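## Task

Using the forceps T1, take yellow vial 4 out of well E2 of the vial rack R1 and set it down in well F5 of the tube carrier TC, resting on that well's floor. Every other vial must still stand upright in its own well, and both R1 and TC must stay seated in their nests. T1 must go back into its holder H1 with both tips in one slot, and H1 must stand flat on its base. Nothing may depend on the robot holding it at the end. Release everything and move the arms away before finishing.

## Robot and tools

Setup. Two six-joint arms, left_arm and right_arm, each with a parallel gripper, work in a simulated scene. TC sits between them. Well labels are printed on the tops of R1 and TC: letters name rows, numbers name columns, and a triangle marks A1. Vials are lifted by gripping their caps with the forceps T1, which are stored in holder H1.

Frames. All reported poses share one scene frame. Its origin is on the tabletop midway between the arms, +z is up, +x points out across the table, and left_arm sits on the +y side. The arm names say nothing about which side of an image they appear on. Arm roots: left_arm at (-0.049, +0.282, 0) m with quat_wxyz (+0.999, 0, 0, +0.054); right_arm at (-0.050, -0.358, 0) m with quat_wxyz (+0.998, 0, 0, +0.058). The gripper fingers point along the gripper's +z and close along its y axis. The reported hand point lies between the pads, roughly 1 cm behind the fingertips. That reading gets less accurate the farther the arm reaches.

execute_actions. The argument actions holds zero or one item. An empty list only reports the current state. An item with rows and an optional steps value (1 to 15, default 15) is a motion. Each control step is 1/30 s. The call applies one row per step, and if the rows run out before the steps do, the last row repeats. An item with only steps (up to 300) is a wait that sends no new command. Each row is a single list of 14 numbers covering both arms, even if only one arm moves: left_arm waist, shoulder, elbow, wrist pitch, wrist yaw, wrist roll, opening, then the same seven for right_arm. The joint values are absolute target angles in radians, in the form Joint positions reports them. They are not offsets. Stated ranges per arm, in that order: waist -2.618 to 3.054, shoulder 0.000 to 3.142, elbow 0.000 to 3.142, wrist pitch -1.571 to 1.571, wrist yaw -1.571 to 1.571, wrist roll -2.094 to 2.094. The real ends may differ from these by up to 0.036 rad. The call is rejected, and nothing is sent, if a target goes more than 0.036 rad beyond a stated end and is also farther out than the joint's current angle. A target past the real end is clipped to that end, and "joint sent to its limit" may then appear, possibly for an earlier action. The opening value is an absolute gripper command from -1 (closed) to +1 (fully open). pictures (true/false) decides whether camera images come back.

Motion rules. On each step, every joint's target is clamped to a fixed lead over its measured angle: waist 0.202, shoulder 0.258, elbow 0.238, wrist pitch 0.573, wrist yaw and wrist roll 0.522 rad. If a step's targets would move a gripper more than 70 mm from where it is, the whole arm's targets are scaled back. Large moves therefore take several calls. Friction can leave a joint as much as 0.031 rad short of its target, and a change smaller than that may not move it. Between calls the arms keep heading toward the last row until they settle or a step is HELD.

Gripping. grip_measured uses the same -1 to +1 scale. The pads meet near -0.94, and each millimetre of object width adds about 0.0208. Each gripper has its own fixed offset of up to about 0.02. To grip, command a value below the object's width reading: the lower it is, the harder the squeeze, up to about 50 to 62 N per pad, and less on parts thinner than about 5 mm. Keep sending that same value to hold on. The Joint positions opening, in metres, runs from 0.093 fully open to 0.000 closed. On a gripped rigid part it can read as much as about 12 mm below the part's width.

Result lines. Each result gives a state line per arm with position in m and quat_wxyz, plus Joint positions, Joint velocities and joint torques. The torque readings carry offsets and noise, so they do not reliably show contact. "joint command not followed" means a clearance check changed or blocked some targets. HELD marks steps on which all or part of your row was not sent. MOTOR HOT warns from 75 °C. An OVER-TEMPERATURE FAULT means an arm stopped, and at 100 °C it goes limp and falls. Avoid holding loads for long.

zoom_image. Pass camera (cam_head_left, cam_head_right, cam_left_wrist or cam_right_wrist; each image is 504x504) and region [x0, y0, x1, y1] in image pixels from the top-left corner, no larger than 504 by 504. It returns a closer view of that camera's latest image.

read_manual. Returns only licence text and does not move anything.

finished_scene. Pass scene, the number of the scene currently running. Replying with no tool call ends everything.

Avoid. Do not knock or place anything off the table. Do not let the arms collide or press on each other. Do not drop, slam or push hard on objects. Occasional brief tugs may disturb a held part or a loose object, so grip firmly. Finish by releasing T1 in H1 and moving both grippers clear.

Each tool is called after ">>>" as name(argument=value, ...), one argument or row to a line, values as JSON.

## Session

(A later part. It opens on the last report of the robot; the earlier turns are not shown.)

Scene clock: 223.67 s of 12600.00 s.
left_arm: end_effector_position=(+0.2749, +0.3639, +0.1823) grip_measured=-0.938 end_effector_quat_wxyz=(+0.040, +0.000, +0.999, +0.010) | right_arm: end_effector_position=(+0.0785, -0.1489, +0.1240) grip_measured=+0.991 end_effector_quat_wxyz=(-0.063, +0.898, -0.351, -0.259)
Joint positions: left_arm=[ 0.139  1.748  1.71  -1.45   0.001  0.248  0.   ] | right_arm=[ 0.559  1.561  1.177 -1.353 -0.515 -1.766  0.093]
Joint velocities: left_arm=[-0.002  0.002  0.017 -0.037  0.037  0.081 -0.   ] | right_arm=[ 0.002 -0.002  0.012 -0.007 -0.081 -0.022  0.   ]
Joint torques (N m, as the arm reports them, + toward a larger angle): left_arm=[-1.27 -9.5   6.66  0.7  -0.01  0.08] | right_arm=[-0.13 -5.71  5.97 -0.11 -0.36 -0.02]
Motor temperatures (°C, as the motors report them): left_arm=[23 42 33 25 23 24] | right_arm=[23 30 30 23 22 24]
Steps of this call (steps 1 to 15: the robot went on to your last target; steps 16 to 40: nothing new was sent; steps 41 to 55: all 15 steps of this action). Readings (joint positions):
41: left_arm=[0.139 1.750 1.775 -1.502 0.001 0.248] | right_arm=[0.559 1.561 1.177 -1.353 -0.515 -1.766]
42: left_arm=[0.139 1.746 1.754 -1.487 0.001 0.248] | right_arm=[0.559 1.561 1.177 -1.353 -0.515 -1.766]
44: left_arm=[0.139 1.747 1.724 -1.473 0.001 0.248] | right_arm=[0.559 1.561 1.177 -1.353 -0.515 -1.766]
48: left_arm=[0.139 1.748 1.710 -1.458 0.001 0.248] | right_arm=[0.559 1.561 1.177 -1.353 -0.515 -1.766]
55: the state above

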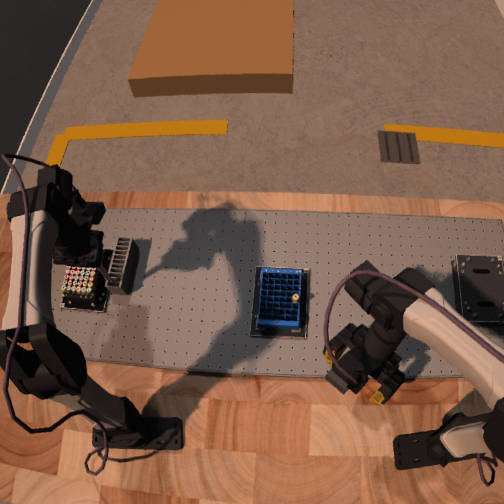

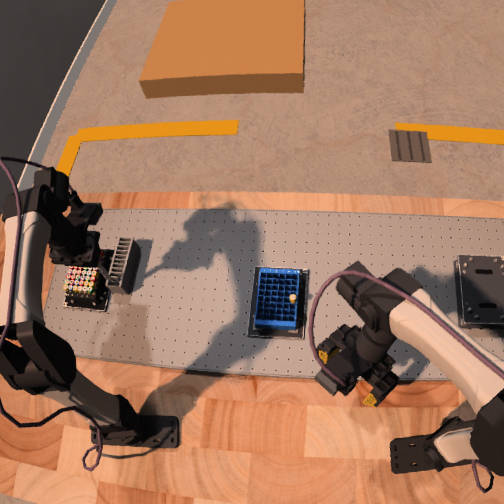

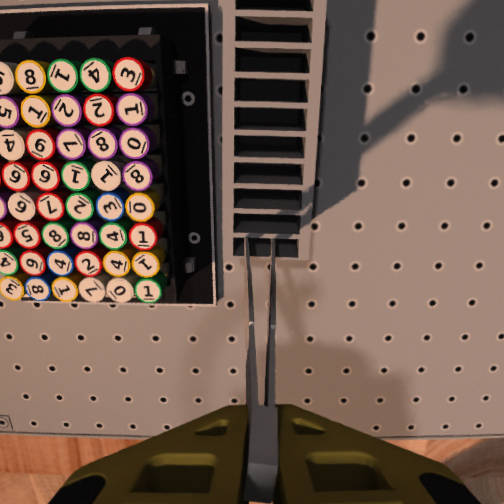

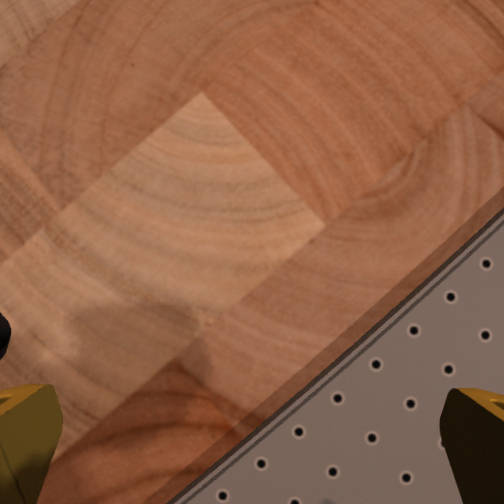

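>>> execute_actions(
  actions=[
    {"rows":[[0.13,1.74,1.57,-1.30,0,0.255,-0.95,0.559,1.561,1.177,-1.353,-0.515,-1.766,1]],"steps":15},
  ],
  pictures=false,
)

>>> execute_actions(
  actions=[
    {"rows":[[0.13,1.74,1.57,-1.30,0,0.255,-0.3,0.559,1.561,1.177,-1.353,-0.515,-1.766,1]],"steps":12},
  ],
)

Scene clock: 226.87 s of 12600.00 s.
left_arm: end_effector_position=(+0.2760, +0.3642, +0.1500) grip_measured=-0.938 end_effector_quat_wxyz=(+0.034, +0.000, +0.999, +0.009) | right_arm: end_effector_position=(+0.0785, -0.1489, +0.1240) grip_measured=+0.991 end_effector_quat_wxyz=(-0.063, +0.898, -0.351, -0.259)
Joint positions: left_arm=[ 0.139  1.746  1.579 -1.333  0.     0.248  0.   ] | right_arm=[ 0.559  1.561  1.177 -1.353 -0.515 -1.766  0.093]
Joint velocities: left_arm=[-0.012 -0.012  0.007  0.022  0.007 -0.022 -0.001] | right_arm=[ 0.002 -0.007 -0.012  0.022  0.051 -0.007 -0.   ]
Joint torques (N m, as the arm reports them, + toward a larger angle): left_arm=[-1.1  -9.73  6.68  0.73  0.05  0.08] | right_arm=[-0.19 -5.27  6.05 -0.12 -0.42 -0.1 ]
Motor temperatures (°C, as the motors report them): left_arm=[23 42 33 25 23 24] | right_arm=[23 30 30 23 22 24]
Steps of this call (steps 1 to 15: the robot went on to your last target; steps 16 to 81: nothing new was sent; steps 82 to 96: all 15 steps of this action). Readings (joint positions):
82: left_arm=[0.139 1.743 1.688 -1.426 0.001 0.248] | right_arm=[0.559 1.561 1.177 -1.353 -0.515 -1.766]
83: left_arm=[0.139 1.734 1.652 -1.402 0.000 0.248] | right_arm=[0.559 1.561 1.177 -1.353 -0.515 -1.766]
85: left_arm=[0.139 1.737 1.600 -1.374 0.000 0.248] | right_arm=[0.559 1.561 1.177 -1.353 -0.515 -1.766]
89: left_arm=[0.139 1.746 1.579 -1.340 0.000 0.248] | right_arm=[0.559 1.561 1.177 -1.353 -0.515 -1.766]
96: the state above

Scene clock: 227.27 s of 12600.00 s.
left_arm: end_effector_position=(+0.2800, +0.3652, +0.1503) grip_measured=-0.301 end_effector_quat_wxyz=(+0.043, +0.000, +0.999, +0.011) | right_arm: end_effector_position=(+0.0785, -0.1489, +0.1240) grip_measured=+0.991 end_effector_quat_wxyz=(-0.063, +0.898, -0.351, -0.259)
Joint positions: left_arm=[ 0.139  1.746  1.579 -1.316  0.     0.248  0.031] | right_arm=[ 0.559  1.561  1.177 -1.353 -0.515 -1.766  0.093]
Joint velocities: left_arm=[ 0.002  0.007 -0.007 -0.051 -0.022 -0.007 -0.001] | right_arm=[-0.007 -0.007 -0.027 -0.022 -0.066 -0.022  0.   ]
Joint torques (N m, as the arm reports them, + toward a larger angle): left_arm=[ -1.23 -10.     6.93   0.59   0.05   0.06] | right_arm=[ 0.04 -5.57  5.98 -0.07 -0.34 -0.02]
Motor temperatures (°C, as the motors report them): left_arm=[23 42 33 25 23 24] | right_arm=[23 30 30 23 22 24]
Steps of this call (steps 1 to 12: all 12 steps of this action). Readings (joint positions):
1: left_arm=[0.139 1.746 1.579 -1.332 0.000 0.248] | right_arm=[0.559 1.561 1.177 -1.353 -0.515 -1.766]
2: left_arm=[0.139 1.746 1.579 -1.329 0.000 0.248] | right_arm=[0.559 1.561 1.177 -1.353 -0.515 -1.766]
4: left_arm=[0.139 1.746 1.579 -1.323 0.000 0.248] | right_arm=[0.559 1.561 1.177 -1.353 -0.515 -1.766]
8: left_arm=[0.139 1.746 1.579 -1.318 0.000 0.248] | right_arm=[0.559 1.561 1.177 -1.353 -0.515 -1.766]
12: the state above

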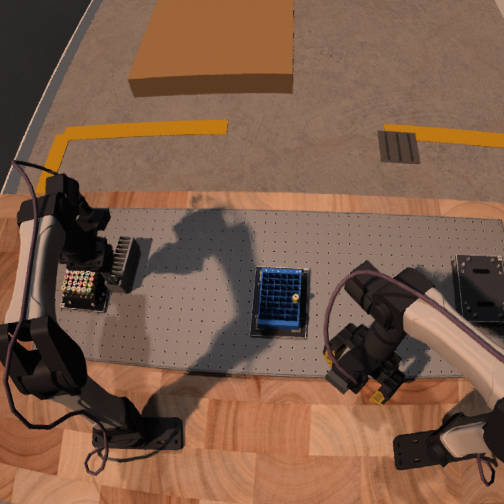

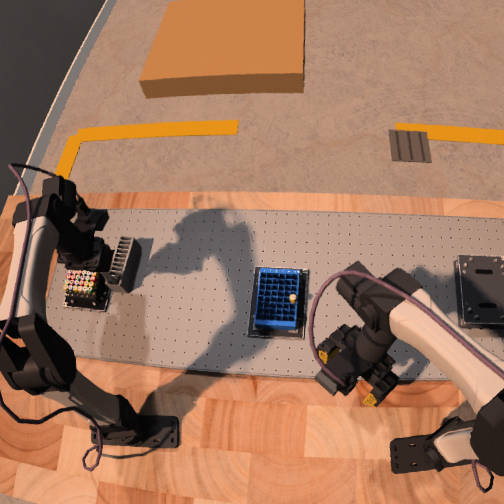

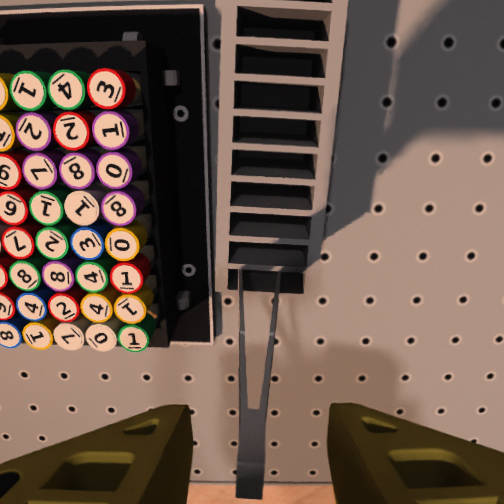

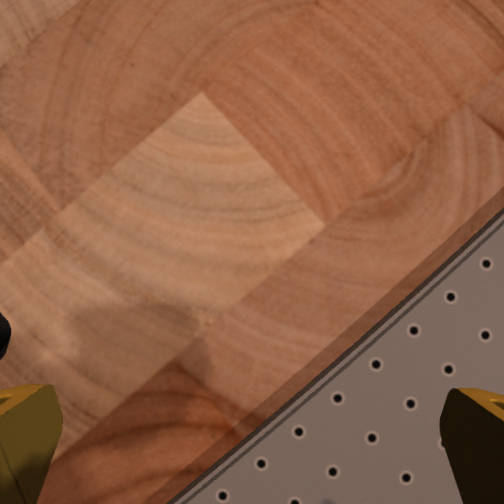

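>>> execute_actions(
  actions=[
    {"rows":[[0.13,1.80,1.432,-1.19,0,0.255,-0.3,0.559,1.561,1.177,-1.353,-0.515,-1.766,1]],"steps":15},
  ],
  pictures=false,
)

>>> execute_actions(
  actions=[
    {"steps":12},
  ],
)

Scene clock: 230.47 s of 12600.00 s.
left_arm: end_effector_position=(+0.2712, +0.3630, +0.0943) grip_measured=-0.301 end_effector_quat_wxyz=(-0.005, +0.000, +1.000, -0.001) | right_arm: end_effector_position=(+0.0785, -0.1489, +0.1240) grip_measured=+0.991 end_effector_quat_wxyz=(-0.063, +0.898, -0.351, -0.259)
Joint positions: left_arm=[ 0.139  1.809  1.436 -1.208  0.     0.248  0.031] | right_arm=[ 0.559  1.561  1.177 -1.353 -0.515 -1.766  0.093]
Joint velocities: left_arm=[-0.002 -0.002  0.002  0.037  0.037 -0.022 -0.   ] | right_arm=[-0.017 -0.012 -0.017 -0.007  0.007  0.022  0.   ]
Joint torques (N m, as the arm reports them, + toward a larger angle): left_arm=[ -1.25 -10.66   7.09   0.39   0.01   0.09] | right_arm=[-0.27 -5.48  6.02 -0.07 -0.4  -0.02]
Motor temperatures (°C, as the motors report them): left_arm=[23 42 33 25 23 24] | right_arm=[23 30 30 23 22 24]
Steps of this call (steps 1 to 15: the robot went on to your last target; steps 16 to 81: nothing new was sent; steps 82 to 96: all 15 steps of this action). Readings (joint positions):
82: left_arm=[0.139 1.746 1.558 -1.292 0.000 0.248] | right_arm=[0.559 1.561 1.177 -1.353 -0.515 -1.766]
83: left_arm=[0.139 1.745 1.526 -1.266 0.000 0.248] | right_arm=[0.559 1.561 1.177 -1.353 -0.515 -1.766]
85: left_arm=[0.139 1.770 1.471 -1.245 0.000 0.248] | right_arm=[0.559 1.561 1.177 -1.353 -0.515 -1.766]
89: left_arm=[0.139 1.813 1.436 -1.227 0.000 0.248] | right_arm=[0.559 1.561 1.177 -1.353 -0.515 -1.766]
96: the state above

Scene clock: 230.87 s of 12600.00 s.
left_arm: end_effector_position=(+0.2720, +0.3632, +0.0943) grip_measured=-0.301 end_effector_quat_wxyz=(-0.003, +0.000, +1.000, -0.001) | right_arm: end_effector_position=(+0.0785, -0.1489, +0.1240) grip_measured=+0.991 end_effector_quat_wxyz=(-0.063, +0.898, -0.351, -0.259)
Joint positions: left_arm=[ 0.139  1.809  1.436 -1.204  0.     0.248  0.031] | right_arm=[ 0.559  1.561  1.177 -1.353 -0.515 -1.766  0.093]
Joint velocities: left_arm=[-0.002  0.002  0.007  0.007 -0.022 -0.022 -0.   ] | right_arm=[ 0.007 -0.012  0.002 -0.051 -0.007 -0.007 -0.001]
Joint torques (N m, as the arm reports them, + toward a larger angle): left_arm=[ -1.29 -10.52   7.15   0.42   0.04   0.09] | right_arm=[-0.08 -5.52  6.2  -0.07 -0.39 -0.03]
Motor temperatures (°C, as the motors report them): left_arm=[23 42 33 25 23 24] | right_arm=[23 30 30 23 22 24]
Steps of this call (steps 1 to 12: the robot went on to your last target). Readings (joint positions):
1: left_arm=[0.139 1.809 1.436 -1.207 0.000 0.248] | right_arm=[0.559 1.561 1.177 -1.353 -0.515 -1.766]
2: left_arm=[0.139 1.809 1.436 -1.206 0.000 0.248] | right_arm=[0.559 1.561 1.177 -1.353 -0.515 -1.766]
4: left_arm=[0.139 1.809 1.436 -1.205 0.000 0.248] | right_arm=[0.559 1.561 1.177 -1.353 -0.515 -1.766]
8: left_arm=[0.139 1.809 1.436 -1.205 0.000 0.248] | right_arm=[0.559 1.561 1.177 -1.353 -0.515 -1.766]
12: the state above

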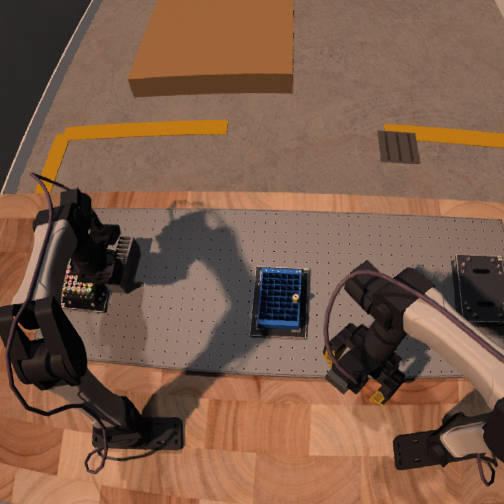

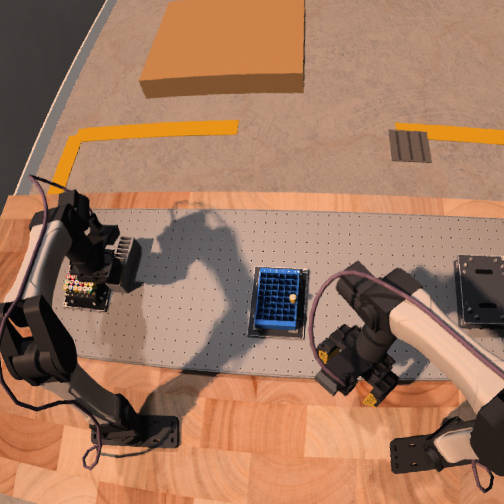

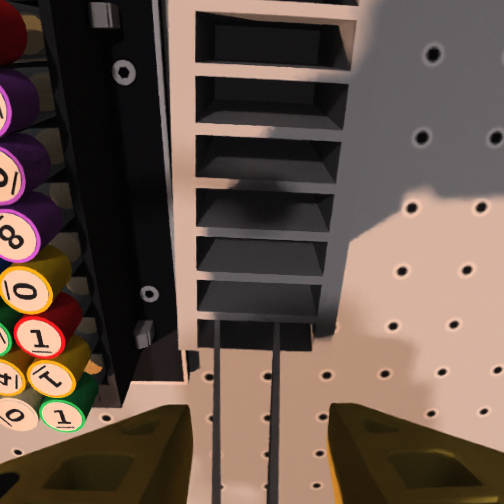

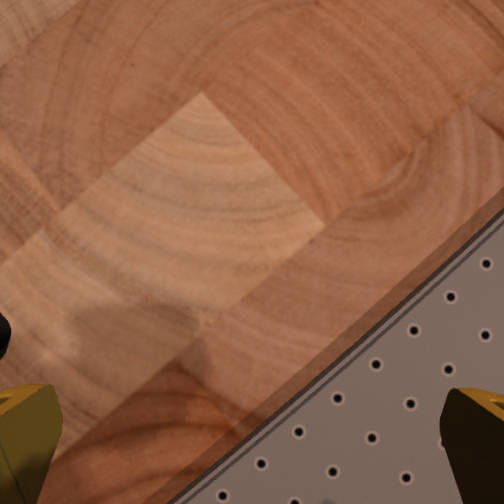

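>>> execute_actions(
  actions=[
    {"rows":[[0.13,1.775,1.408,-1.19,0,0.255,-0.3,0.559,1.561,1.177,-1.353,-0.515,-1.766,1]],"steps":12},
  ],
  pictures=false,
)

>>> execute_actions(
  actions=[
    {"rows":[[0.13,1.775,1.408,-1.19,0,0.255,-0.88,0.559,1.561,1.177,-1.353,-0.515,-1.766,1]],"steps":12},
  ],
  pictures=false,
)

>>> execute_actions(
  actions=[
    {"rows":[[0.13,1.775,1.57,-1.35,0,0.255,-0.88,0.559,1.561,1.177,-1.353,-0.515,-1.766,1]],"steps":12},
  ],
  pictures=false,
)

>>> execute_actions(
  actions=[
    {"rows":[[0.13,1.78,1.72,-1.50,0,0.255,-0.88,0.559,1.561,1.177,-1.353,-0.515,-1.766,1]],"steps":15},
  ],
  pictures=false,
)

>>> execute_actions(
  actions=[
    {"rows":[[0.33,1.835,1.77,-1.495,0,0.44,-0.88,0.559,1.561,1.177,-1.353,-0.515,-1.766,1]],"steps":15},
  ],
  pictures=false,
)

>>> execute_actions(
  actions=[
    {"steps":15},
  ],
)

Scene clock: 236.20 s of 12600.00 s.
left_arm: end_effector_position=(+0.2698, +0.3627, +0.0962) grip_measured=-0.301 end_effector_quat_wxyz=(+0.000, +0.000, +1.000, -0.000) | right_arm: end_effector_position=(+0.0785, -0.1489, +0.1240) grip_measured=+0.991 end_effector_quat_wxyz=(-0.063, +0.898, -0.351, -0.259)
Joint positions: left_arm=[ 0.139  1.793  1.424 -1.201  0.     0.248  0.031] | right_arm=[ 0.559  1.561  1.177 -1.353 -0.515 -1.766  0.093]
Joint velocities: left_arm=[ 0.002  0.007 -0.012  0.051  0.081  0.007  0.001] | right_arm=[-0.007  0.002 -0.022 -0.022 -0.051 -0.037 -0.001]
Joint torques (N m, as the arm reports them, + toward a larger angle): left_arm=[ -1.22 -11.21   6.16   0.44   0.04   0.07] | right_arm=[-0.13 -5.47  6.13 -0.12 -0.38 -0.01]
Motor temperatures (°C, as the motors report them): left_arm=[23 42 33 25 23 24] | right_arm=[23 30 30 23 22 24]
Steps of this call (steps 1 to 15: the robot went on to your last target; steps 16 to 90: nothing new was sent; then 1.93 s passed at rest; steps 91 to 102: all 12 steps of this action). Readings (joint positions):
91: left_arm=[0.139 1.807 1.433 -1.202 0.000 0.248] | right_arm=[0.559 1.561 1.177 -1.353 -0.515 -1.766]
92: left_arm=[0.139 1.804 1.429 -1.201 0.000 0.248] | right_arm=[0.559 1.561 1.177 -1.353 -0.515 -1.766]
94: left_arm=[0.139 1.797 1.424 -1.201 0.000 0.248] | right_arm=[0.559 1.561 1.177 -1.353 -0.515 -1.766]
98: left_arm=[0.139 1.793 1.424 -1.201 0.000 0.248] | right_arm=[0.559 1.561 1.177 -1.353 -0.515 -1.766]
102: the state above

Scene clock: 236.60 s of 12600.00 s.
left_arm: end_effector_position=(+0.2698, +0.3627, +0.0962) grip_measured=-0.876 end_effector_quat_wxyz=(+0.000, +0.000, +1.000, -0.000) | right_arm: end_effector_position=(+0.0785, -0.1489, +0.1240) grip_measured=+0.991 end_effector_quat_wxyz=(-0.063, +0.898, -0.351, -0.259)
Joint positions: left_arm=[ 0.139  1.793  1.424 -1.201  0.     0.248  0.003] | right_arm=[ 0.559  1.561  1.177 -1.353 -0.515 -1.766  0.093]
Joint velocities: left_arm=[ 0.002  0.012  0.012 -0.037 -0.007  0.051 -0.001] | right_arm=[-0.002  0.002  0.002  0.037  0.007 -0.007 -0.001]
Joint torques (N m, as the arm reports them, + toward a larger angle): left_arm=[ -1.25 -11.15   6.02   0.38   0.05   0.09] | right_arm=[-0.14 -5.61  6.16 -0.1  -0.44  0.01]
Motor temperatures (°C, as the motors report them): left_arm=[23 42 33 25 23 24] | right_arm=[23 30 30 23 22 24]
Steps of this call (steps 1 to 12: all 12 steps of this action). Readings (joint positions):
1: left_arm=[0.139 1.793 1.424 -1.201 0.000 0.248] | right_arm=[0.559 1.561 1.177 -1.353 -0.515 -1.766]
2: left_arm=[0.139 1.793 1.424 -1.201 0.000 0.248] | right_arm=[0.559 1.561 1.177 -1.353 -0.515 -1.766]
4: left_arm=[0.139 1.793 1.424 -1.201 0.000 0.248] | right_arm=[0.559 1.561 1.177 -1.353 -0.515 -1.766]
8: left_arm=[0.139 1.793 1.424 -1.201 0.000 0.248] | right_arm=[0.559 1.561 1.177 -1.353 -0.515 -1.766]
12: the state above

Scene clock: 237.00 s of 12600.00 s.
left_arm: end_effector_position=(+0.2739, +0.3637, +0.1336) grip_measured=-0.876 end_effector_quat_wxyz=(+0.012, +0.000, +1.000, +0.003) | right_arm: end_effector_position=(+0.0785, -0.1489, +0.1240) grip_measured=+0.991 end_effector_quat_wxyz=(-0.063, +0.898, -0.351, -0.259)
Joint positions: left_arm=[ 0.139  1.78   1.556 -1.324  0.     0.248  0.003] | right_arm=[ 0.559  1.561  1.177 -1.353 -0.515 -1.766  0.093]
Joint velocities: left_arm=[-0.007  0.007  0.002  0.051 -0.007  0.007 -0.   ] | right_arm=[-0.007 -0.022 -0.012  0.022  0.022 -0.022 -0.001]
Joint torques (N m, as the arm reports them, + toward a larger angle): left_arm=[-1.31 -9.92  8.58  0.11  0.01  0.06] | right_arm=[-0.11 -5.41  6.05 -0.09 -0.39  0.02]
Motor temperatures (°C, as the motors report them): left_arm=[23 42 33 25 23 24] | right_arm=[23 30 30 23 22 24]
Steps of this call (steps 1 to 12: all 12 steps of this action). Readings (joint positions):
1: left_arm=[0.139 1.797 1.444 -1.226 0.000 0.248] | right_arm=[0.559 1.561 1.177 -1.353 -0.515 -1.766]
2: left_arm=[0.139 1.802 1.477 -1.255 0.000 0.248] | right_arm=[0.559 1.561 1.177 -1.353 -0.515 -1.766]
4: left_arm=[0.139 1.796 1.529 -1.286 0.000 0.248] | right_arm=[0.559 1.561 1.177 -1.353 -0.515 -1.766]
8: left_arm=[0.139 1.780 1.556 -1.311 0.000 0.248] | right_arm=[0.559 1.561 1.177 -1.353 -0.515 -1.766]
12: the state above

Scene clock: 237.50 s of 12600.00 s.
left_arm: end_effector_position=(+0.2692, +0.3625, +0.1707) grip_measured=-0.876 end_effector_quat_wxyz=(+0.007, +0.000, +1.000, +0.002) | right_arm: end_effector_position=(+0.0785, -0.1489, +0.1240) grip_measured=+0.991 end_effector_quat_wxyz=(-0.063, +0.898, -0.351, -0.259)
Joint positions: left_arm=[ 0.139  1.782  1.707 -1.481  0.     0.248  0.003] | right_arm=[ 0.559  1.561  1.177 -1.353 -0.515 -1.766  0.093]
Joint velocities: left_arm=[-0.012 -0.007  0.002 -0.051 -0.037 -0.051 -0.   ] | right_arm=[ 0.002  0.002  0.002  0.022 -0.022 -0.007 -0.001]
Joint torques (N m, as the arm reports them, + toward a larger angle): left_arm=[-1.18 -9.95  8.58  0.23  0.02  0.1 ] | right_arm=[-0.27 -5.59  5.92 -0.09 -0.34 -0.07]
Motor temperatures (°C, as the motors report them): left_arm=[23 42 33 25 23 24] | right_arm=[23 30 30 23 22 24]
Steps of this call (steps 1 to 15: all 15 steps of this action). Readings (joint positions):
1: left_arm=[0.139 1.786 1.581 -1.353 0.000 0.248] | right_arm=[0.559 1.561 1.177 -1.353 -0.515 -1.766]
2: left_arm=[0.139 1.797 1.621 -1.385 0.000 0.248] | right_arm=[0.559 1.561 1.177 -1.353 -0.515 -1.766]
4: left_arm=[0.139 1.795 1.680 -1.414 0.000 0.248] | right_arm=[0.559 1.561 1.177 -1.353 -0.515 -1.766]
8: left_arm=[0.139 1.782 1.707 -1.451 0.000 0.248] | right_arm=[0.559 1.561 1.177 -1.353 -0.515 -1.766]
15: the state above

Scene clock: 238.00 s of 12600.00 s.
left_arm: end_effector_position=(+0.2557, +0.4291, +0.1646) grip_measured=-0.876 end_effector_quat_wxyz=(-0.002, -0.010, +1.000, +0.002) | right_arm: end_effector_position=(+0.0785, -0.1489, +0.1240) grip_measured=+0.991 end_effector_quat_wxyz=(-0.063, +0.898, -0.351, -0.259)
Joint positions: left_arm=[ 0.339  1.835  1.749 -1.486 -0.005  0.426  0.003] | right_arm=[ 0.559  1.561  1.177 -1.353 -0.515 -1.766  0.093]
Joint velocities: left_arm=[-0.007  0.007  0.012 -0.037  0.037  0.051 -0.   ] | right_arm=[-0.022  0.002  0.012 -0.022 -0.007  0.007 -0.001]
Joint torques (N m, as the arm reports them, + toward a larger angle): left_arm=[ -1.27 -10.08   9.18   0.25   0.08   0.07] | right_arm=[-0.05 -5.62  6.16 -0.09 -0.39  0.  ]
Motor temperatures (°C, as the motors report them): left_arm=[23 42 33 25 23 24] | right_arm=[23 30 30 23 22 24]
Steps of this call (steps 1 to 15: all 15 steps of this action). Readings (joint positions):
1: left_arm=[0.160 1.788 1.716 -1.488 0.011 0.279] | right_arm=[0.559 1.561 1.177 -1.353 -0.515 -1.766]
2: left_arm=[0.201 1.799 1.730 -1.492 0.018 0.311] | right_arm=[0.559 1.561 1.177 -1.353 -0.515 -1.766]
4: left_arm=[0.295 1.820 1.748 -1.487 0.010 0.355] | right_arm=[0.559 1.561 1.177 -1.353 -0.515 -1.766]
8: left_arm=[0.345 1.835 1.749 -1.486 -0.005 0.400] | right_arm=[0.559 1.561 1.177 -1.353 -0.515 -1.766]
15: the state above

Scene clock: 238.50 s of 12600.00 s.
left_arm: end_effector_position=(+0.2557, +0.4291, +0.1646) grip_measured=-0.876 end_effector_quat_wxyz=(-0.002, -0.007, +1.000, +0.002) | right_arm: end_effector_position=(+0.0785, -0.1489, +0.1240) grip_measured=+0.991 end_effector_quat_wxyz=(-0.063, +0.898, -0.351, -0.259)
Joint positions: left_arm=[ 0.339  1.835  1.749 -1.486 -0.005  0.433  0.003] | right_arm=[ 0.559  1.561  1.177 -1.353 -0.515 -1.766  0.093]
Joint velocities: left_arm=[ 0.002  0.012  0.007  0.051 -0.007 -0.037 -0.001] | right_arm=[-0.002 -0.007  0.012  0.007 -0.022  0.007 -0.001]
Joint torques (N m, as the arm reports them, + toward a larger angle): left_arm=[-1.28 -9.91  9.18  0.21  0.09  0.07] | right_arm=[-0.23 -5.59  6.01 -0.09 -0.4  -0.04]
Motor temperatures (°C, as the motors report them): left_arm=[23 41 33 25 23 24] | right_arm=[23 30 30 23 22 24]
Steps of this call (steps 1 to 15: the robot went on to your last target). Readings (joint positions):
1: left_arm=[0.339 1.835 1.749 -1.486 -0.005 0.428] | right_arm=[0.559 1.561 1.177 -1.353 -0.515 -1.766]
2: left_arm=[0.339 1.835 1.749 -1.486 -0.005 0.429] | right_arm=[0.559 1.561 1.177 -1.353 -0.515 -1.766]
4: left_arm=[0.339 1.835 1.749 -1.486 -0.005 0.430] | right_arm=[0.559 1.561 1.177 -1.353 -0.515 -1.766]
8: left_arm=[0.339 1.835 1.749 -1.486 -0.005 0.432] | right_arm=[0.559 1.561 1.177 -1.353 -0.515 -1.766]
15: the state above
All arms were judged still, so your last target was given up. Only a new action makes them travel on or press farther. Fingers that are still opening or closing keep moving.

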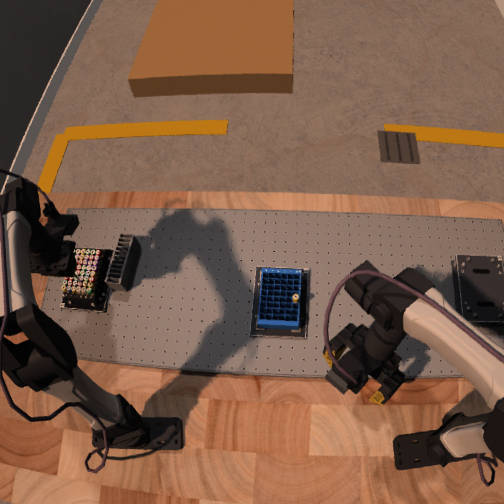

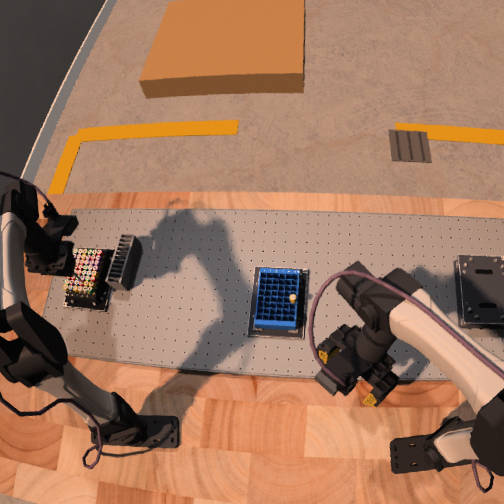

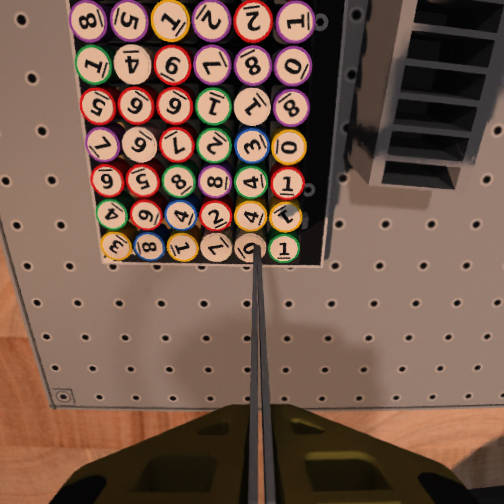

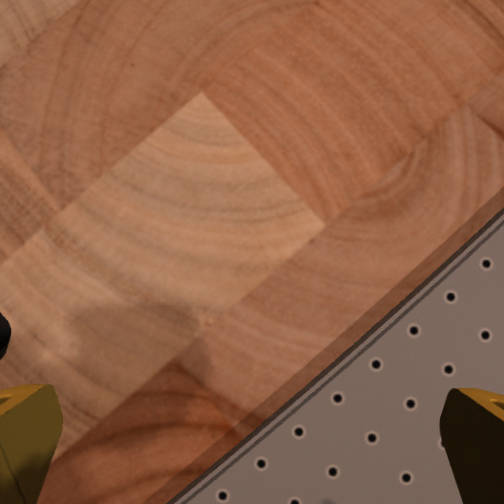

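>>> execute_actions(
  actions=[
    {"rows":[[0.345,1.83,1.69,-1.43,0,0.44,-0.88,0.559,1.561,1.177,-1.353,-0.515,-1.766,1]],"steps":15},
  ],
  pictures=false,
)

>>> execute_actions(
  actions=[
    {"rows":[[0.345,1.83,1.69,-1.43,0,0.44,-0.76,0.559,1.561,1.177,-1.353,-0.515,-1.766,1]],"steps":12},
  ],
)

Scene clock: 241.23 s of 12600.00 s.
left_arm: end_effector_position=(+0.2556, +0.4291, +0.1536) grip_measured=-0.876 end_effector_quat_wxyz=(-0.004, -0.007, +1.000, +0.001) | right_arm: end_effector_position=(+0.0785, -0.1489, +0.1240) grip_measured=+0.991 end_effector_quat_wxyz=(-0.063, +0.898, -0.351, -0.259)
Joint positions: left_arm=[ 0.339  1.833  1.702 -1.445 -0.005  0.433  0.003] | right_arm=[ 0.559  1.561  1.177 -1.353 -0.515 -1.766  0.093]
Joint velocities: left_arm=[ 0.012 -0.012  0.002  0.081 -0.007 -0.007 -0.001] | right_arm=[-0.017 -0.002  0.002  0.007 -0.007 -0.007 -0.001]
Joint torques (N m, as the arm reports them, + toward a larger angle): left_arm=[ -0.14 -10.3    6.41   0.42   0.09   0.08] | right_arm=[-0.12 -5.52  6.11 -0.11 -0.39 -0.03]
Motor temperatures (°C, as the motors report them): left_arm=[23 41 33 25 23 24] | right_arm=[23 30 30 23 22 24]
Steps of this call (steps 1 to 67: nothing new was sent; steps 68 to 82: all 15 steps of this action). Readings (joint positions):
68: left_arm=[0.339 1.834 1.742 -1.478 -0.005 0.433] | right_arm=[0.559 1.561 1.177 -1.353 -0.515 -1.766]
69: left_arm=[0.339 1.833 1.731 -1.470 -0.005 0.433] | right_arm=[0.559 1.561 1.177 -1.353 -0.515 -1.766]
71: left_arm=[0.339 1.833 1.710 -1.460 -0.005 0.433] | right_arm=[0.559 1.561 1.177 -1.353 -0.515 -1.766]
75: left_arm=[0.339 1.833 1.702 -1.453 -0.005 0.433] | right_arm=[0.559 1.561 1.177 -1.353 -0.515 -1.766]
82: the state above

Scene clock: 241.63 s of 12600.00 s.
left_arm: end_effector_position=(+0.2557, +0.4292, +0.1536) grip_measured=-0.761 end_effector_quat_wxyz=(-0.003, -0.007, +1.000, +0.001) | right_arm: end_effector_position=(+0.0785, -0.1489, +0.1240) grip_measured=+0.991 end_effector_quat_wxyz=(-0.063, +0.898, -0.351, -0.259)
Joint positions: left_arm=[ 0.339  1.833  1.702 -1.445 -0.005  0.433  0.009] | right_arm=[ 0.559  1.561  1.177 -1.353 -0.515 -1.766  0.093]
Joint velocities: left_arm=[-0.002 -0.007  0.002  0.007  0.022 -0.022 -0.001] | right_arm=[-0.002 -0.007 -0.012 -0.051  0.037 -0.007 -0.   ]
Joint torques (N m, as the arm reports them, + toward a larger angle): left_arm=[  0.02 -10.31   6.3    0.43   0.11   0.08] | right_arm=[-0.04 -5.54  6.12 -0.12 -0.4  -0.09]
Motor temperatures (°C, as the motors report them): left_arm=[23 41 33 25 23 24] | right_arm=[23 30 30 23 22 24]
Steps of this call (steps 1 to 12: all 12 steps of this action). Readings (joint positions):
1: left_arm=[0.339 1.833 1.702 -1.445 -0.005 0.433] | right_arm=[0.559 1.561 1.177 -1.353 -0.515 -1.766]
2: left_arm=[0.339 1.833 1.702 -1.445 -0.005 0.433] | right_arm=[0.559 1.561 1.177 -1.353 -0.515 -1.766]
4: left_arm=[0.339 1.833 1.702 -1.445 -0.005 0.433] | right_arm=[0.559 1.561 1.177 -1.353 -0.515 -1.766]
8: left_arm=[0.339 1.833 1.702 -1.445 -0.005 0.433] | right_arm=[0.559 1.561 1.177 -1.353 -0.515 -1.766]
12: the state above

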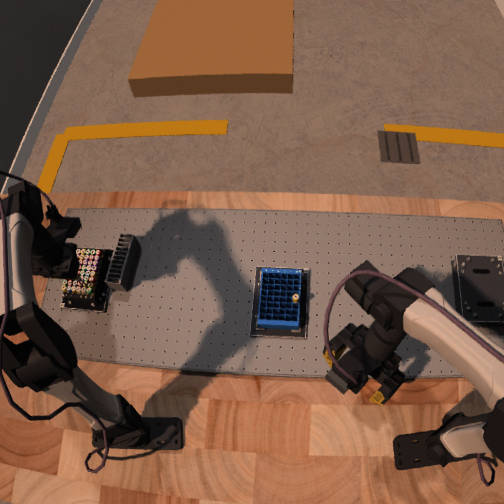

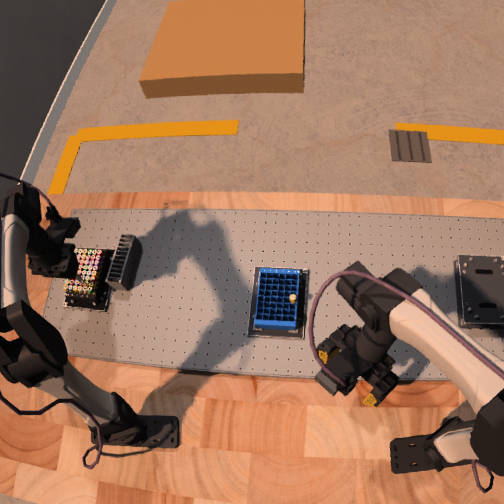

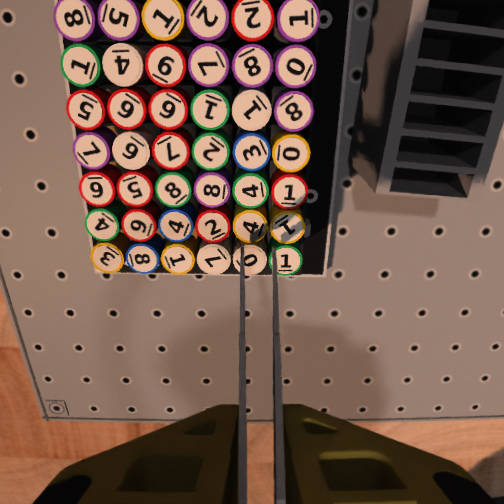

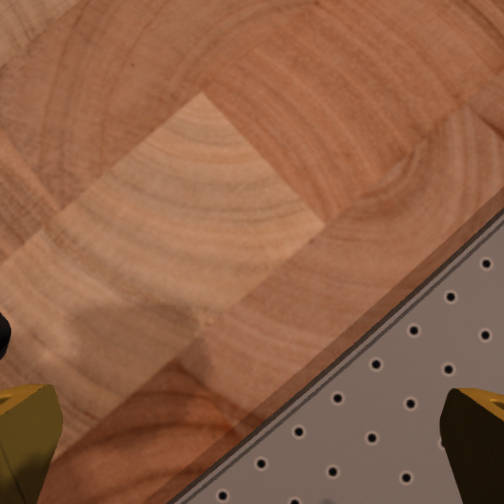

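>>> execute_actions(
  actions=[
    {"rows":[[0.357,1.83,1.69,-1.42,0,0.44,-0.73,0.559,1.561,1.177,-1.353,-0.515,-1.766,1]],"steps":15},
  ],
)

Scene clock: 244.90 s of 12600.00 s.
left_arm: end_effector_position=(+0.2566, +0.4330, +0.1536) grip_measured=-0.731 end_effector_quat_wxyz=(+0.002, -0.012, +1.000, +0.003) | right_arm: end_effector_position=(+0.0785, -0.1489, +0.1240) grip_measured=+0.991 end_effector_quat_wxyz=(-0.063, +0.898, -0.351, -0.259)
Joint positions: left_arm=[ 0.348  1.833  1.702 -1.434 -0.005  0.433  0.01 ] | right_arm=[ 0.559  1.561  1.177 -1.353 -0.515 -1.766  0.093]
Joint velocities: left_arm=[ 0.007  0.002  0.012  0.051  0.007 -0.022 -0.001] | right_arm=[-0.002  0.002 -0.012 -0.081  0.022  0.007 -0.   ]
Joint torques (N m, as the arm reports them, + toward a larger angle): left_arm=[  0.06 -10.34   6.3    0.45   0.14   0.09] | right_arm=[-0.14 -5.84  6.1  -0.12 -0.39 -0.03]
Motor temperatures (°C, as the motors report them): left_arm=[23 41 33 25 23 24] | right_arm=[23 30 30 23 22 24]
Steps of this call (steps 1 to 15: the robot went on to your last target; steps 16 to 83: nothing new was sent; steps 84 to 98: all 15 steps of this action). Readings (joint positions):
84: left_arm=[0.339 1.833 1.702 -1.443 -0.005 0.433] | right_arm=[0.559 1.561 1.177 -1.353 -0.515 -1.766]
85: left_arm=[0.341 1.833 1.702 -1.442 -0.005 0.433] | right_arm=[0.559 1.561 1.177 -1.353 -0.515 -1.766]
87: left_arm=[0.345 1.833 1.702 -1.439 -0.005 0.433] | right_arm=[0.559 1.561 1.177 -1.353 -0.515 -1.766]
91: left_arm=[0.348 1.833 1.702 -1.436 -0.005 0.433] | right_arm=[0.559 1.561 1.177 -1.353 -0.515 -1.766]
98: the state above

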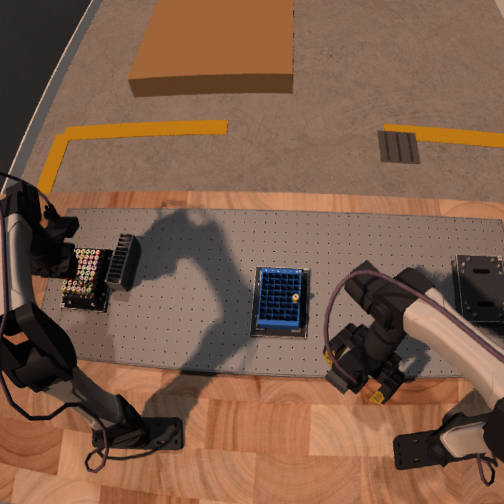

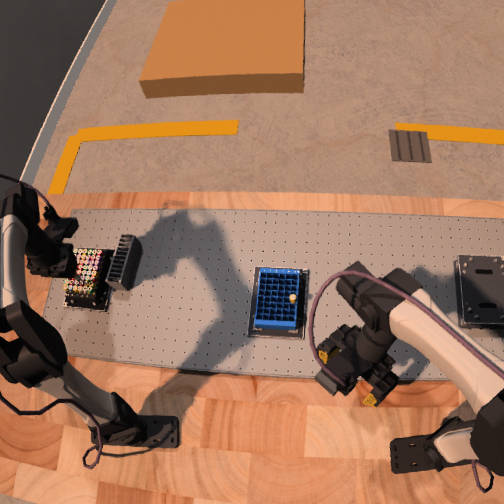

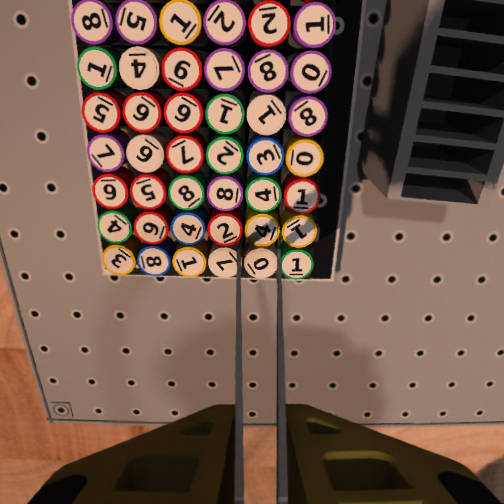

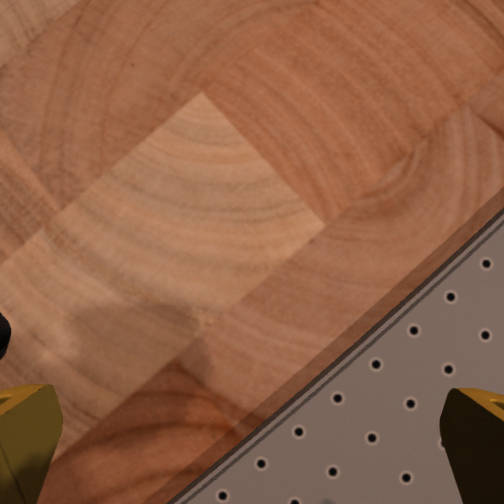

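Good. Descend ~18 mm slowly.

>>> execute_actions(
  actions=[
    {"rows":[[0.357,1.83,1.68,-1.41,0,0.44,-0.73,0.559,1.561,1.177,-1.353,-0.515,-1.766,1],[0.357,1.83,1.67,-1.40,0,0.44,-0.73,0.559,1.561,1.177,-1.353,-0.515,-1.766,1],[0.357,1.83,1.66,-1.39,0,0.44,-0.73,0.559,1.561,1.177,-1.353,-0.515,-1.766,1],[0.357,1.83,1.65,-1.38,0,0.44,-0.73,0.559,1.561,1.177,-1.353,-0.515,-1.766,1],[0.357,1.83,1.64,-1.37,0,0.44,-0.73,0.559,1.561,1.177,-1.353,-0.515,-1.766,1],[0.357,1.83,1.63,-1.36,0,0.44,-0.73,0.559,1.561,1.177,-1.353,-0.515,-1.766,1],[0.357,1.83,1.62,-1.35,0,0.44,-0.73,0.559,1.561,1.177,-1.353,-0.515,-1.766,1]],"steps":15},
  ],
  pictures=false,
)

>>> execute_actions(
  actions=[
    {"steps":10},
  ],
)

Scene clock: 250.03 s of 12600.00 s.
left_arm: end_effector_position=(+0.2566, +0.4330, +0.1361) grip_measured=-0.731 end_effector_quat_wxyz=(-0.001, -0.012, +1.000, +0.002) | right_arm: end_effector_position=(+0.0785, -0.1489, +0.1240) grip_measured=+0.991 end_effector_quat_wxyz=(-0.063, +0.898, -0.351, -0.259)
Joint positions: left_arm=[ 0.348  1.833  1.632 -1.37  -0.005  0.433  0.01 ] | right_arm=[ 0.559  1.561  1.177 -1.353 -0.515 -1.766  0.093]
Joint velocities: left_arm=[ 0.007 -0.017  0.002  0.022  0.007  0.037  0.001] | right_arm=[-0.002 -0.002 -0.017  0.051 -0.037 -0.051  0.   ]
Joint torques (N m, as the arm reports them, + toward a larger angle): left_arm=[  0.15 -10.42   6.64   0.44   0.09   0.09] | right_arm=[ 0.02 -5.45  5.96 -0.1  -0.39 -0.01]
Motor temperatures (°C, as the motors report them): left_arm=[23 41 33 25 23 24] | right_arm=[23 30 30 23 22 24]
Steps of this call (steps 1 to 15: the robot went on to your last target; steps 16 to 90: nothing new was sent; then 1.63 s passed at rest; steps 91 to 105: all 15 steps of this action). Readings (joint positions):
91: left_arm=[0.348 1.833 1.702 -1.433 -0.005 0.433] | right_arm=[0.559 1.561 1.177 -1.353 -0.515 -1.766]
92: left_arm=[0.348 1.833 1.699 -1.429 -0.005 0.433] | right_arm=[0.559 1.561 1.177 -1.353 -0.515 -1.766]
94: left_arm=[0.348 1.833 1.685 -1.417 -0.005 0.433] | right_arm=[0.559 1.561 1.177 -1.353 -0.515 -1.766]
98: left_arm=[0.348 1.833 1.643 -1.390 -0.005 0.433] | right_arm=[0.559 1.561 1.177 -1.353 -0.515 -1.766]
105: the state above

Scene clock: 250.37 s of 12600.00 s.
left_arm: end_effector_position=(+0.2576, +0.4335, +0.1361) grip_measured=-0.731 end_effector_quat_wxyz=(+0.001, -0.012, +1.000, +0.003) | right_arm: end_effector_position=(+0.0785, -0.1489, +0.1240) grip_measured=+0.991 end_effector_quat_wxyz=(-0.063, +0.898, -0.351, -0.259)
Joint positions: left_arm=[ 0.348  1.833  1.632 -1.366 -0.005  0.433  0.01 ] | right_arm=[ 0.559  1.561  1.177 -1.353 -0.515 -1.766  0.093]
Joint velocities: left_arm=[-0.002 -0.012  0.017 -0.081  0.007 -0.066  0.001] | right_arm=[ 0.012 -0.012 -0.012 -0.007  0.066 -0.007 -0.001]
Joint torques (N m, as the arm reports them, + toward a larger angle): left_arm=[ -0.03 -10.48   6.43   0.47   0.11   0.07] | right_arm=[-0.01 -5.49  6.41 -0.11 -0.4   0.  ]
Motor temperatures (°C, as the motors report them): left_arm=[23 41 33 25 23 24] | right_arm=[23 30 30 23 22 24]
Steps of this call (steps 1 to 10: the robot went on to your last target). Readings (joint positions):
1: left_arm=[0.348 1.833 1.632 -1.369 -0.005 0.433] | right_arm=[0.559 1.561 1.177 -1.353 -0.515 -1.766]
2: left_arm=[0.348 1.833 1.632 -1.368 -0.005 0.433] | right_arm=[0.559 1.561 1.177 -1.353 -0.515 -1.766]
4: left_arm=[0.348 1.833 1.632 -1.367 -0.005 0.433] | right_arm=[0.559 1.561 1.177 -1.353 -0.515 -1.766]
8: left_arm=[0.348 1.833 1.632 -1.366 -0.005 0.433] | right_arm=[0.559 1.561 1.177 -1.353 -0.515 -1.766]
10: the state above

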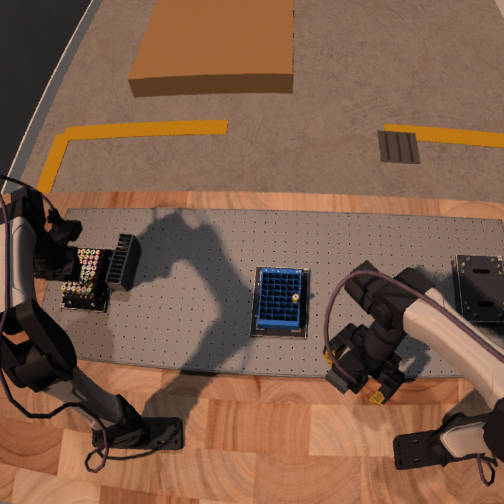

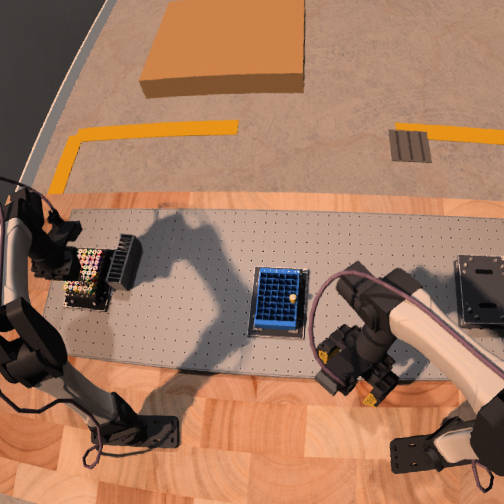

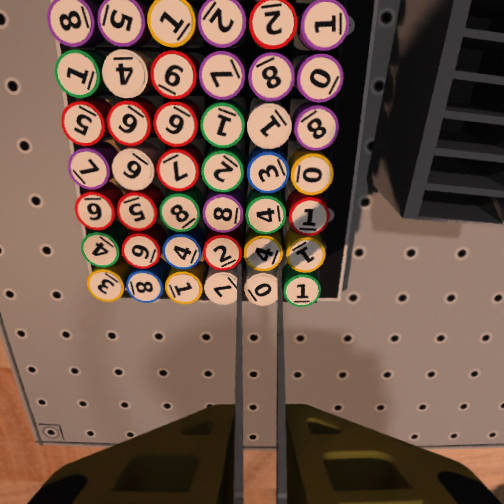

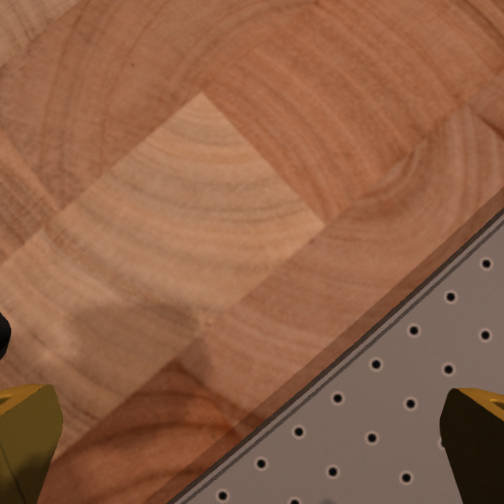

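>>> zoom_image(
  camera="cam_left_wrist",
  region=[200, 200, 330, 330],
)

Region (200, 200, 330, 330) of cam_left_wrist's 504x504 image, scaled by 3.877, with more detail than that image has.

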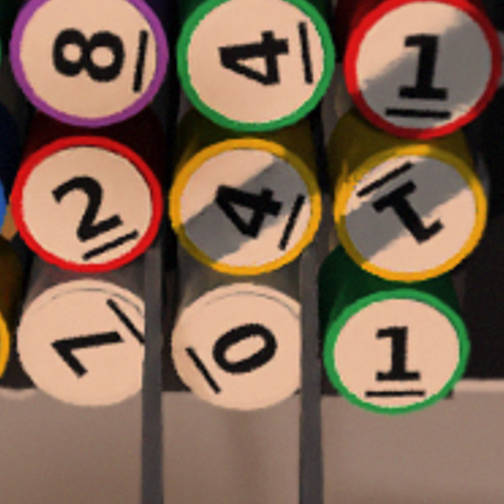

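>>> execute_actions(
  actions=[
    {"rows":[[0.335,1.83,1.62,-1.338,0,0.44,-0.73,0.559,1.561,1.177,-1.353,-0.515,-1.766,1]],"steps":15},
  ],
)

>>> zoom_image(
  camera="cam_left_wrist",
  region=[200, 200, 330, 330],
)

Scene clock: 256.37 s of 12600.00 s.
left_arm: end_effector_position=(+0.2600, +0.4347, +0.1361) grip_measured=-0.731 end_effector_quat_wxyz=(+0.006, -0.012, +1.000, +0.006) | right_arm: end_effector_position=(+0.0785, -0.1489, +0.1240) grip_measured=+0.991 end_effector_quat_wxyz=(-0.063, +0.898, -0.351, -0.259)
Joint positions: left_arm=[ 0.348  1.833  1.632 -1.354 -0.005  0.433  0.01 ] | right_arm=[ 0.559  1.561  1.177 -1.353 -0.515 -1.766  0.093]
Joint velocities: left_arm=[ 0.002  0.002 -0.007 -0.051 -0.051 -0.081 -0.   ] | right_arm=[-0.012 -0.017 -0.007  0.022  0.007 -0.007 -0.   ]
Joint torques (N m, as the arm reports them, + toward a larger angle): left_arm=[ -1.66 -10.31   6.33   0.52   0.13   0.11] | right_arm=[-0.05 -5.62  6.05 -0.07 -0.38 -0.05]
Motor temperatures (°C, as the motors report them): left_arm=[23 41 33 25 23 24] | right_arm=[23 31 30 23 22 24]
Steps of this call (steps 1 to 15: the robot went on to your last target; steps 16 to 90: nothing new was sent; then 2.50 s passed at rest; steps 91 to 105: all 15 steps of this action). Readings (joint positions):
91: left_arm=[0.348 1.833 1.632 -1.364 -0.005 0.433] | right_arm=[0.559 1.561 1.177 -1.353 -0.515 -1.766]
92: left_arm=[0.348 1.833 1.632 -1.362 -0.005 0.433] | right_arm=[0.559 1.561 1.177 -1.353 -0.515 -1.766]
94: left_arm=[0.348 1.833 1.632 -1.358 -0.005 0.433] | right_arm=[0.559 1.561 1.177 -1.353 -0.515 -1.766]
98: left_arm=[0.348 1.833 1.632 -1.355 -0.005 0.433] | right_arm=[0.559 1.561 1.177 -1.353 -0.515 -1.766]
105: the state above

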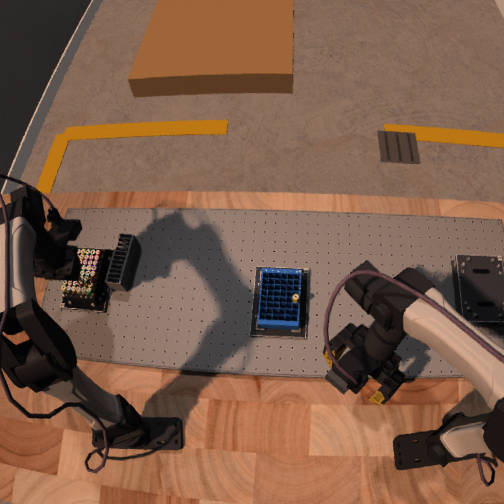

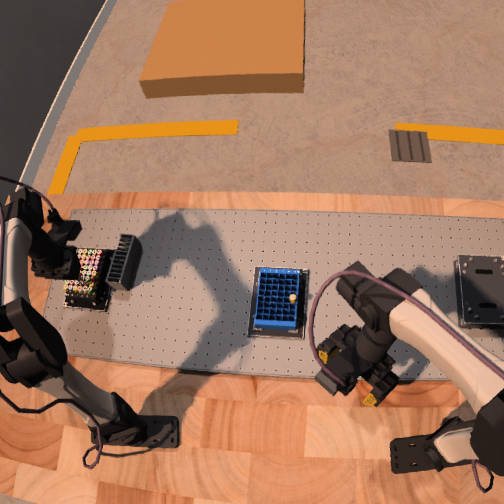

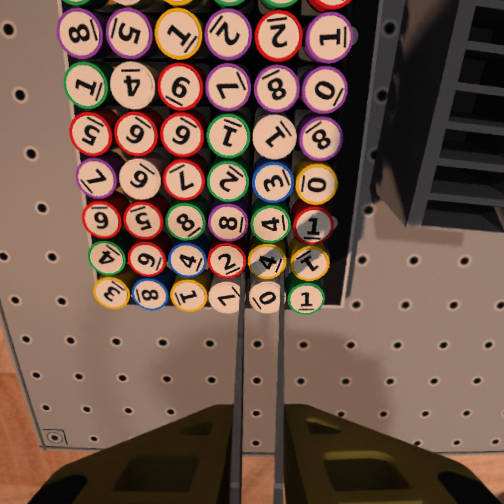

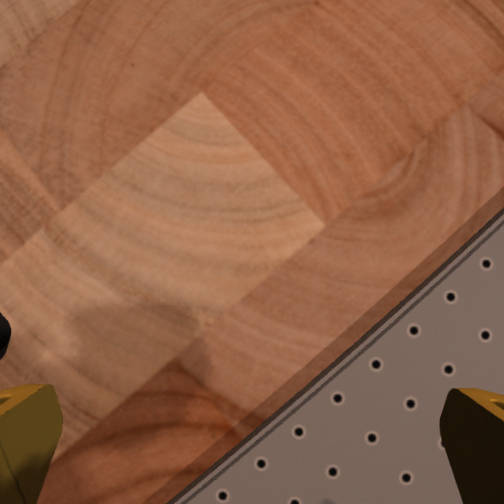

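Region (200, 200, 330, 330) of cam_left_wrist's 504x504 image, scaled by 3.877, with more detail than that image has.

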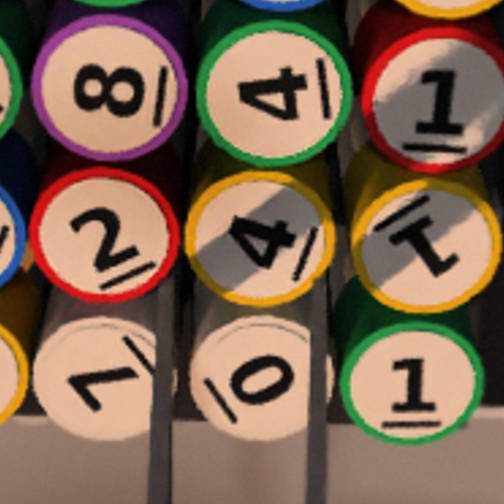

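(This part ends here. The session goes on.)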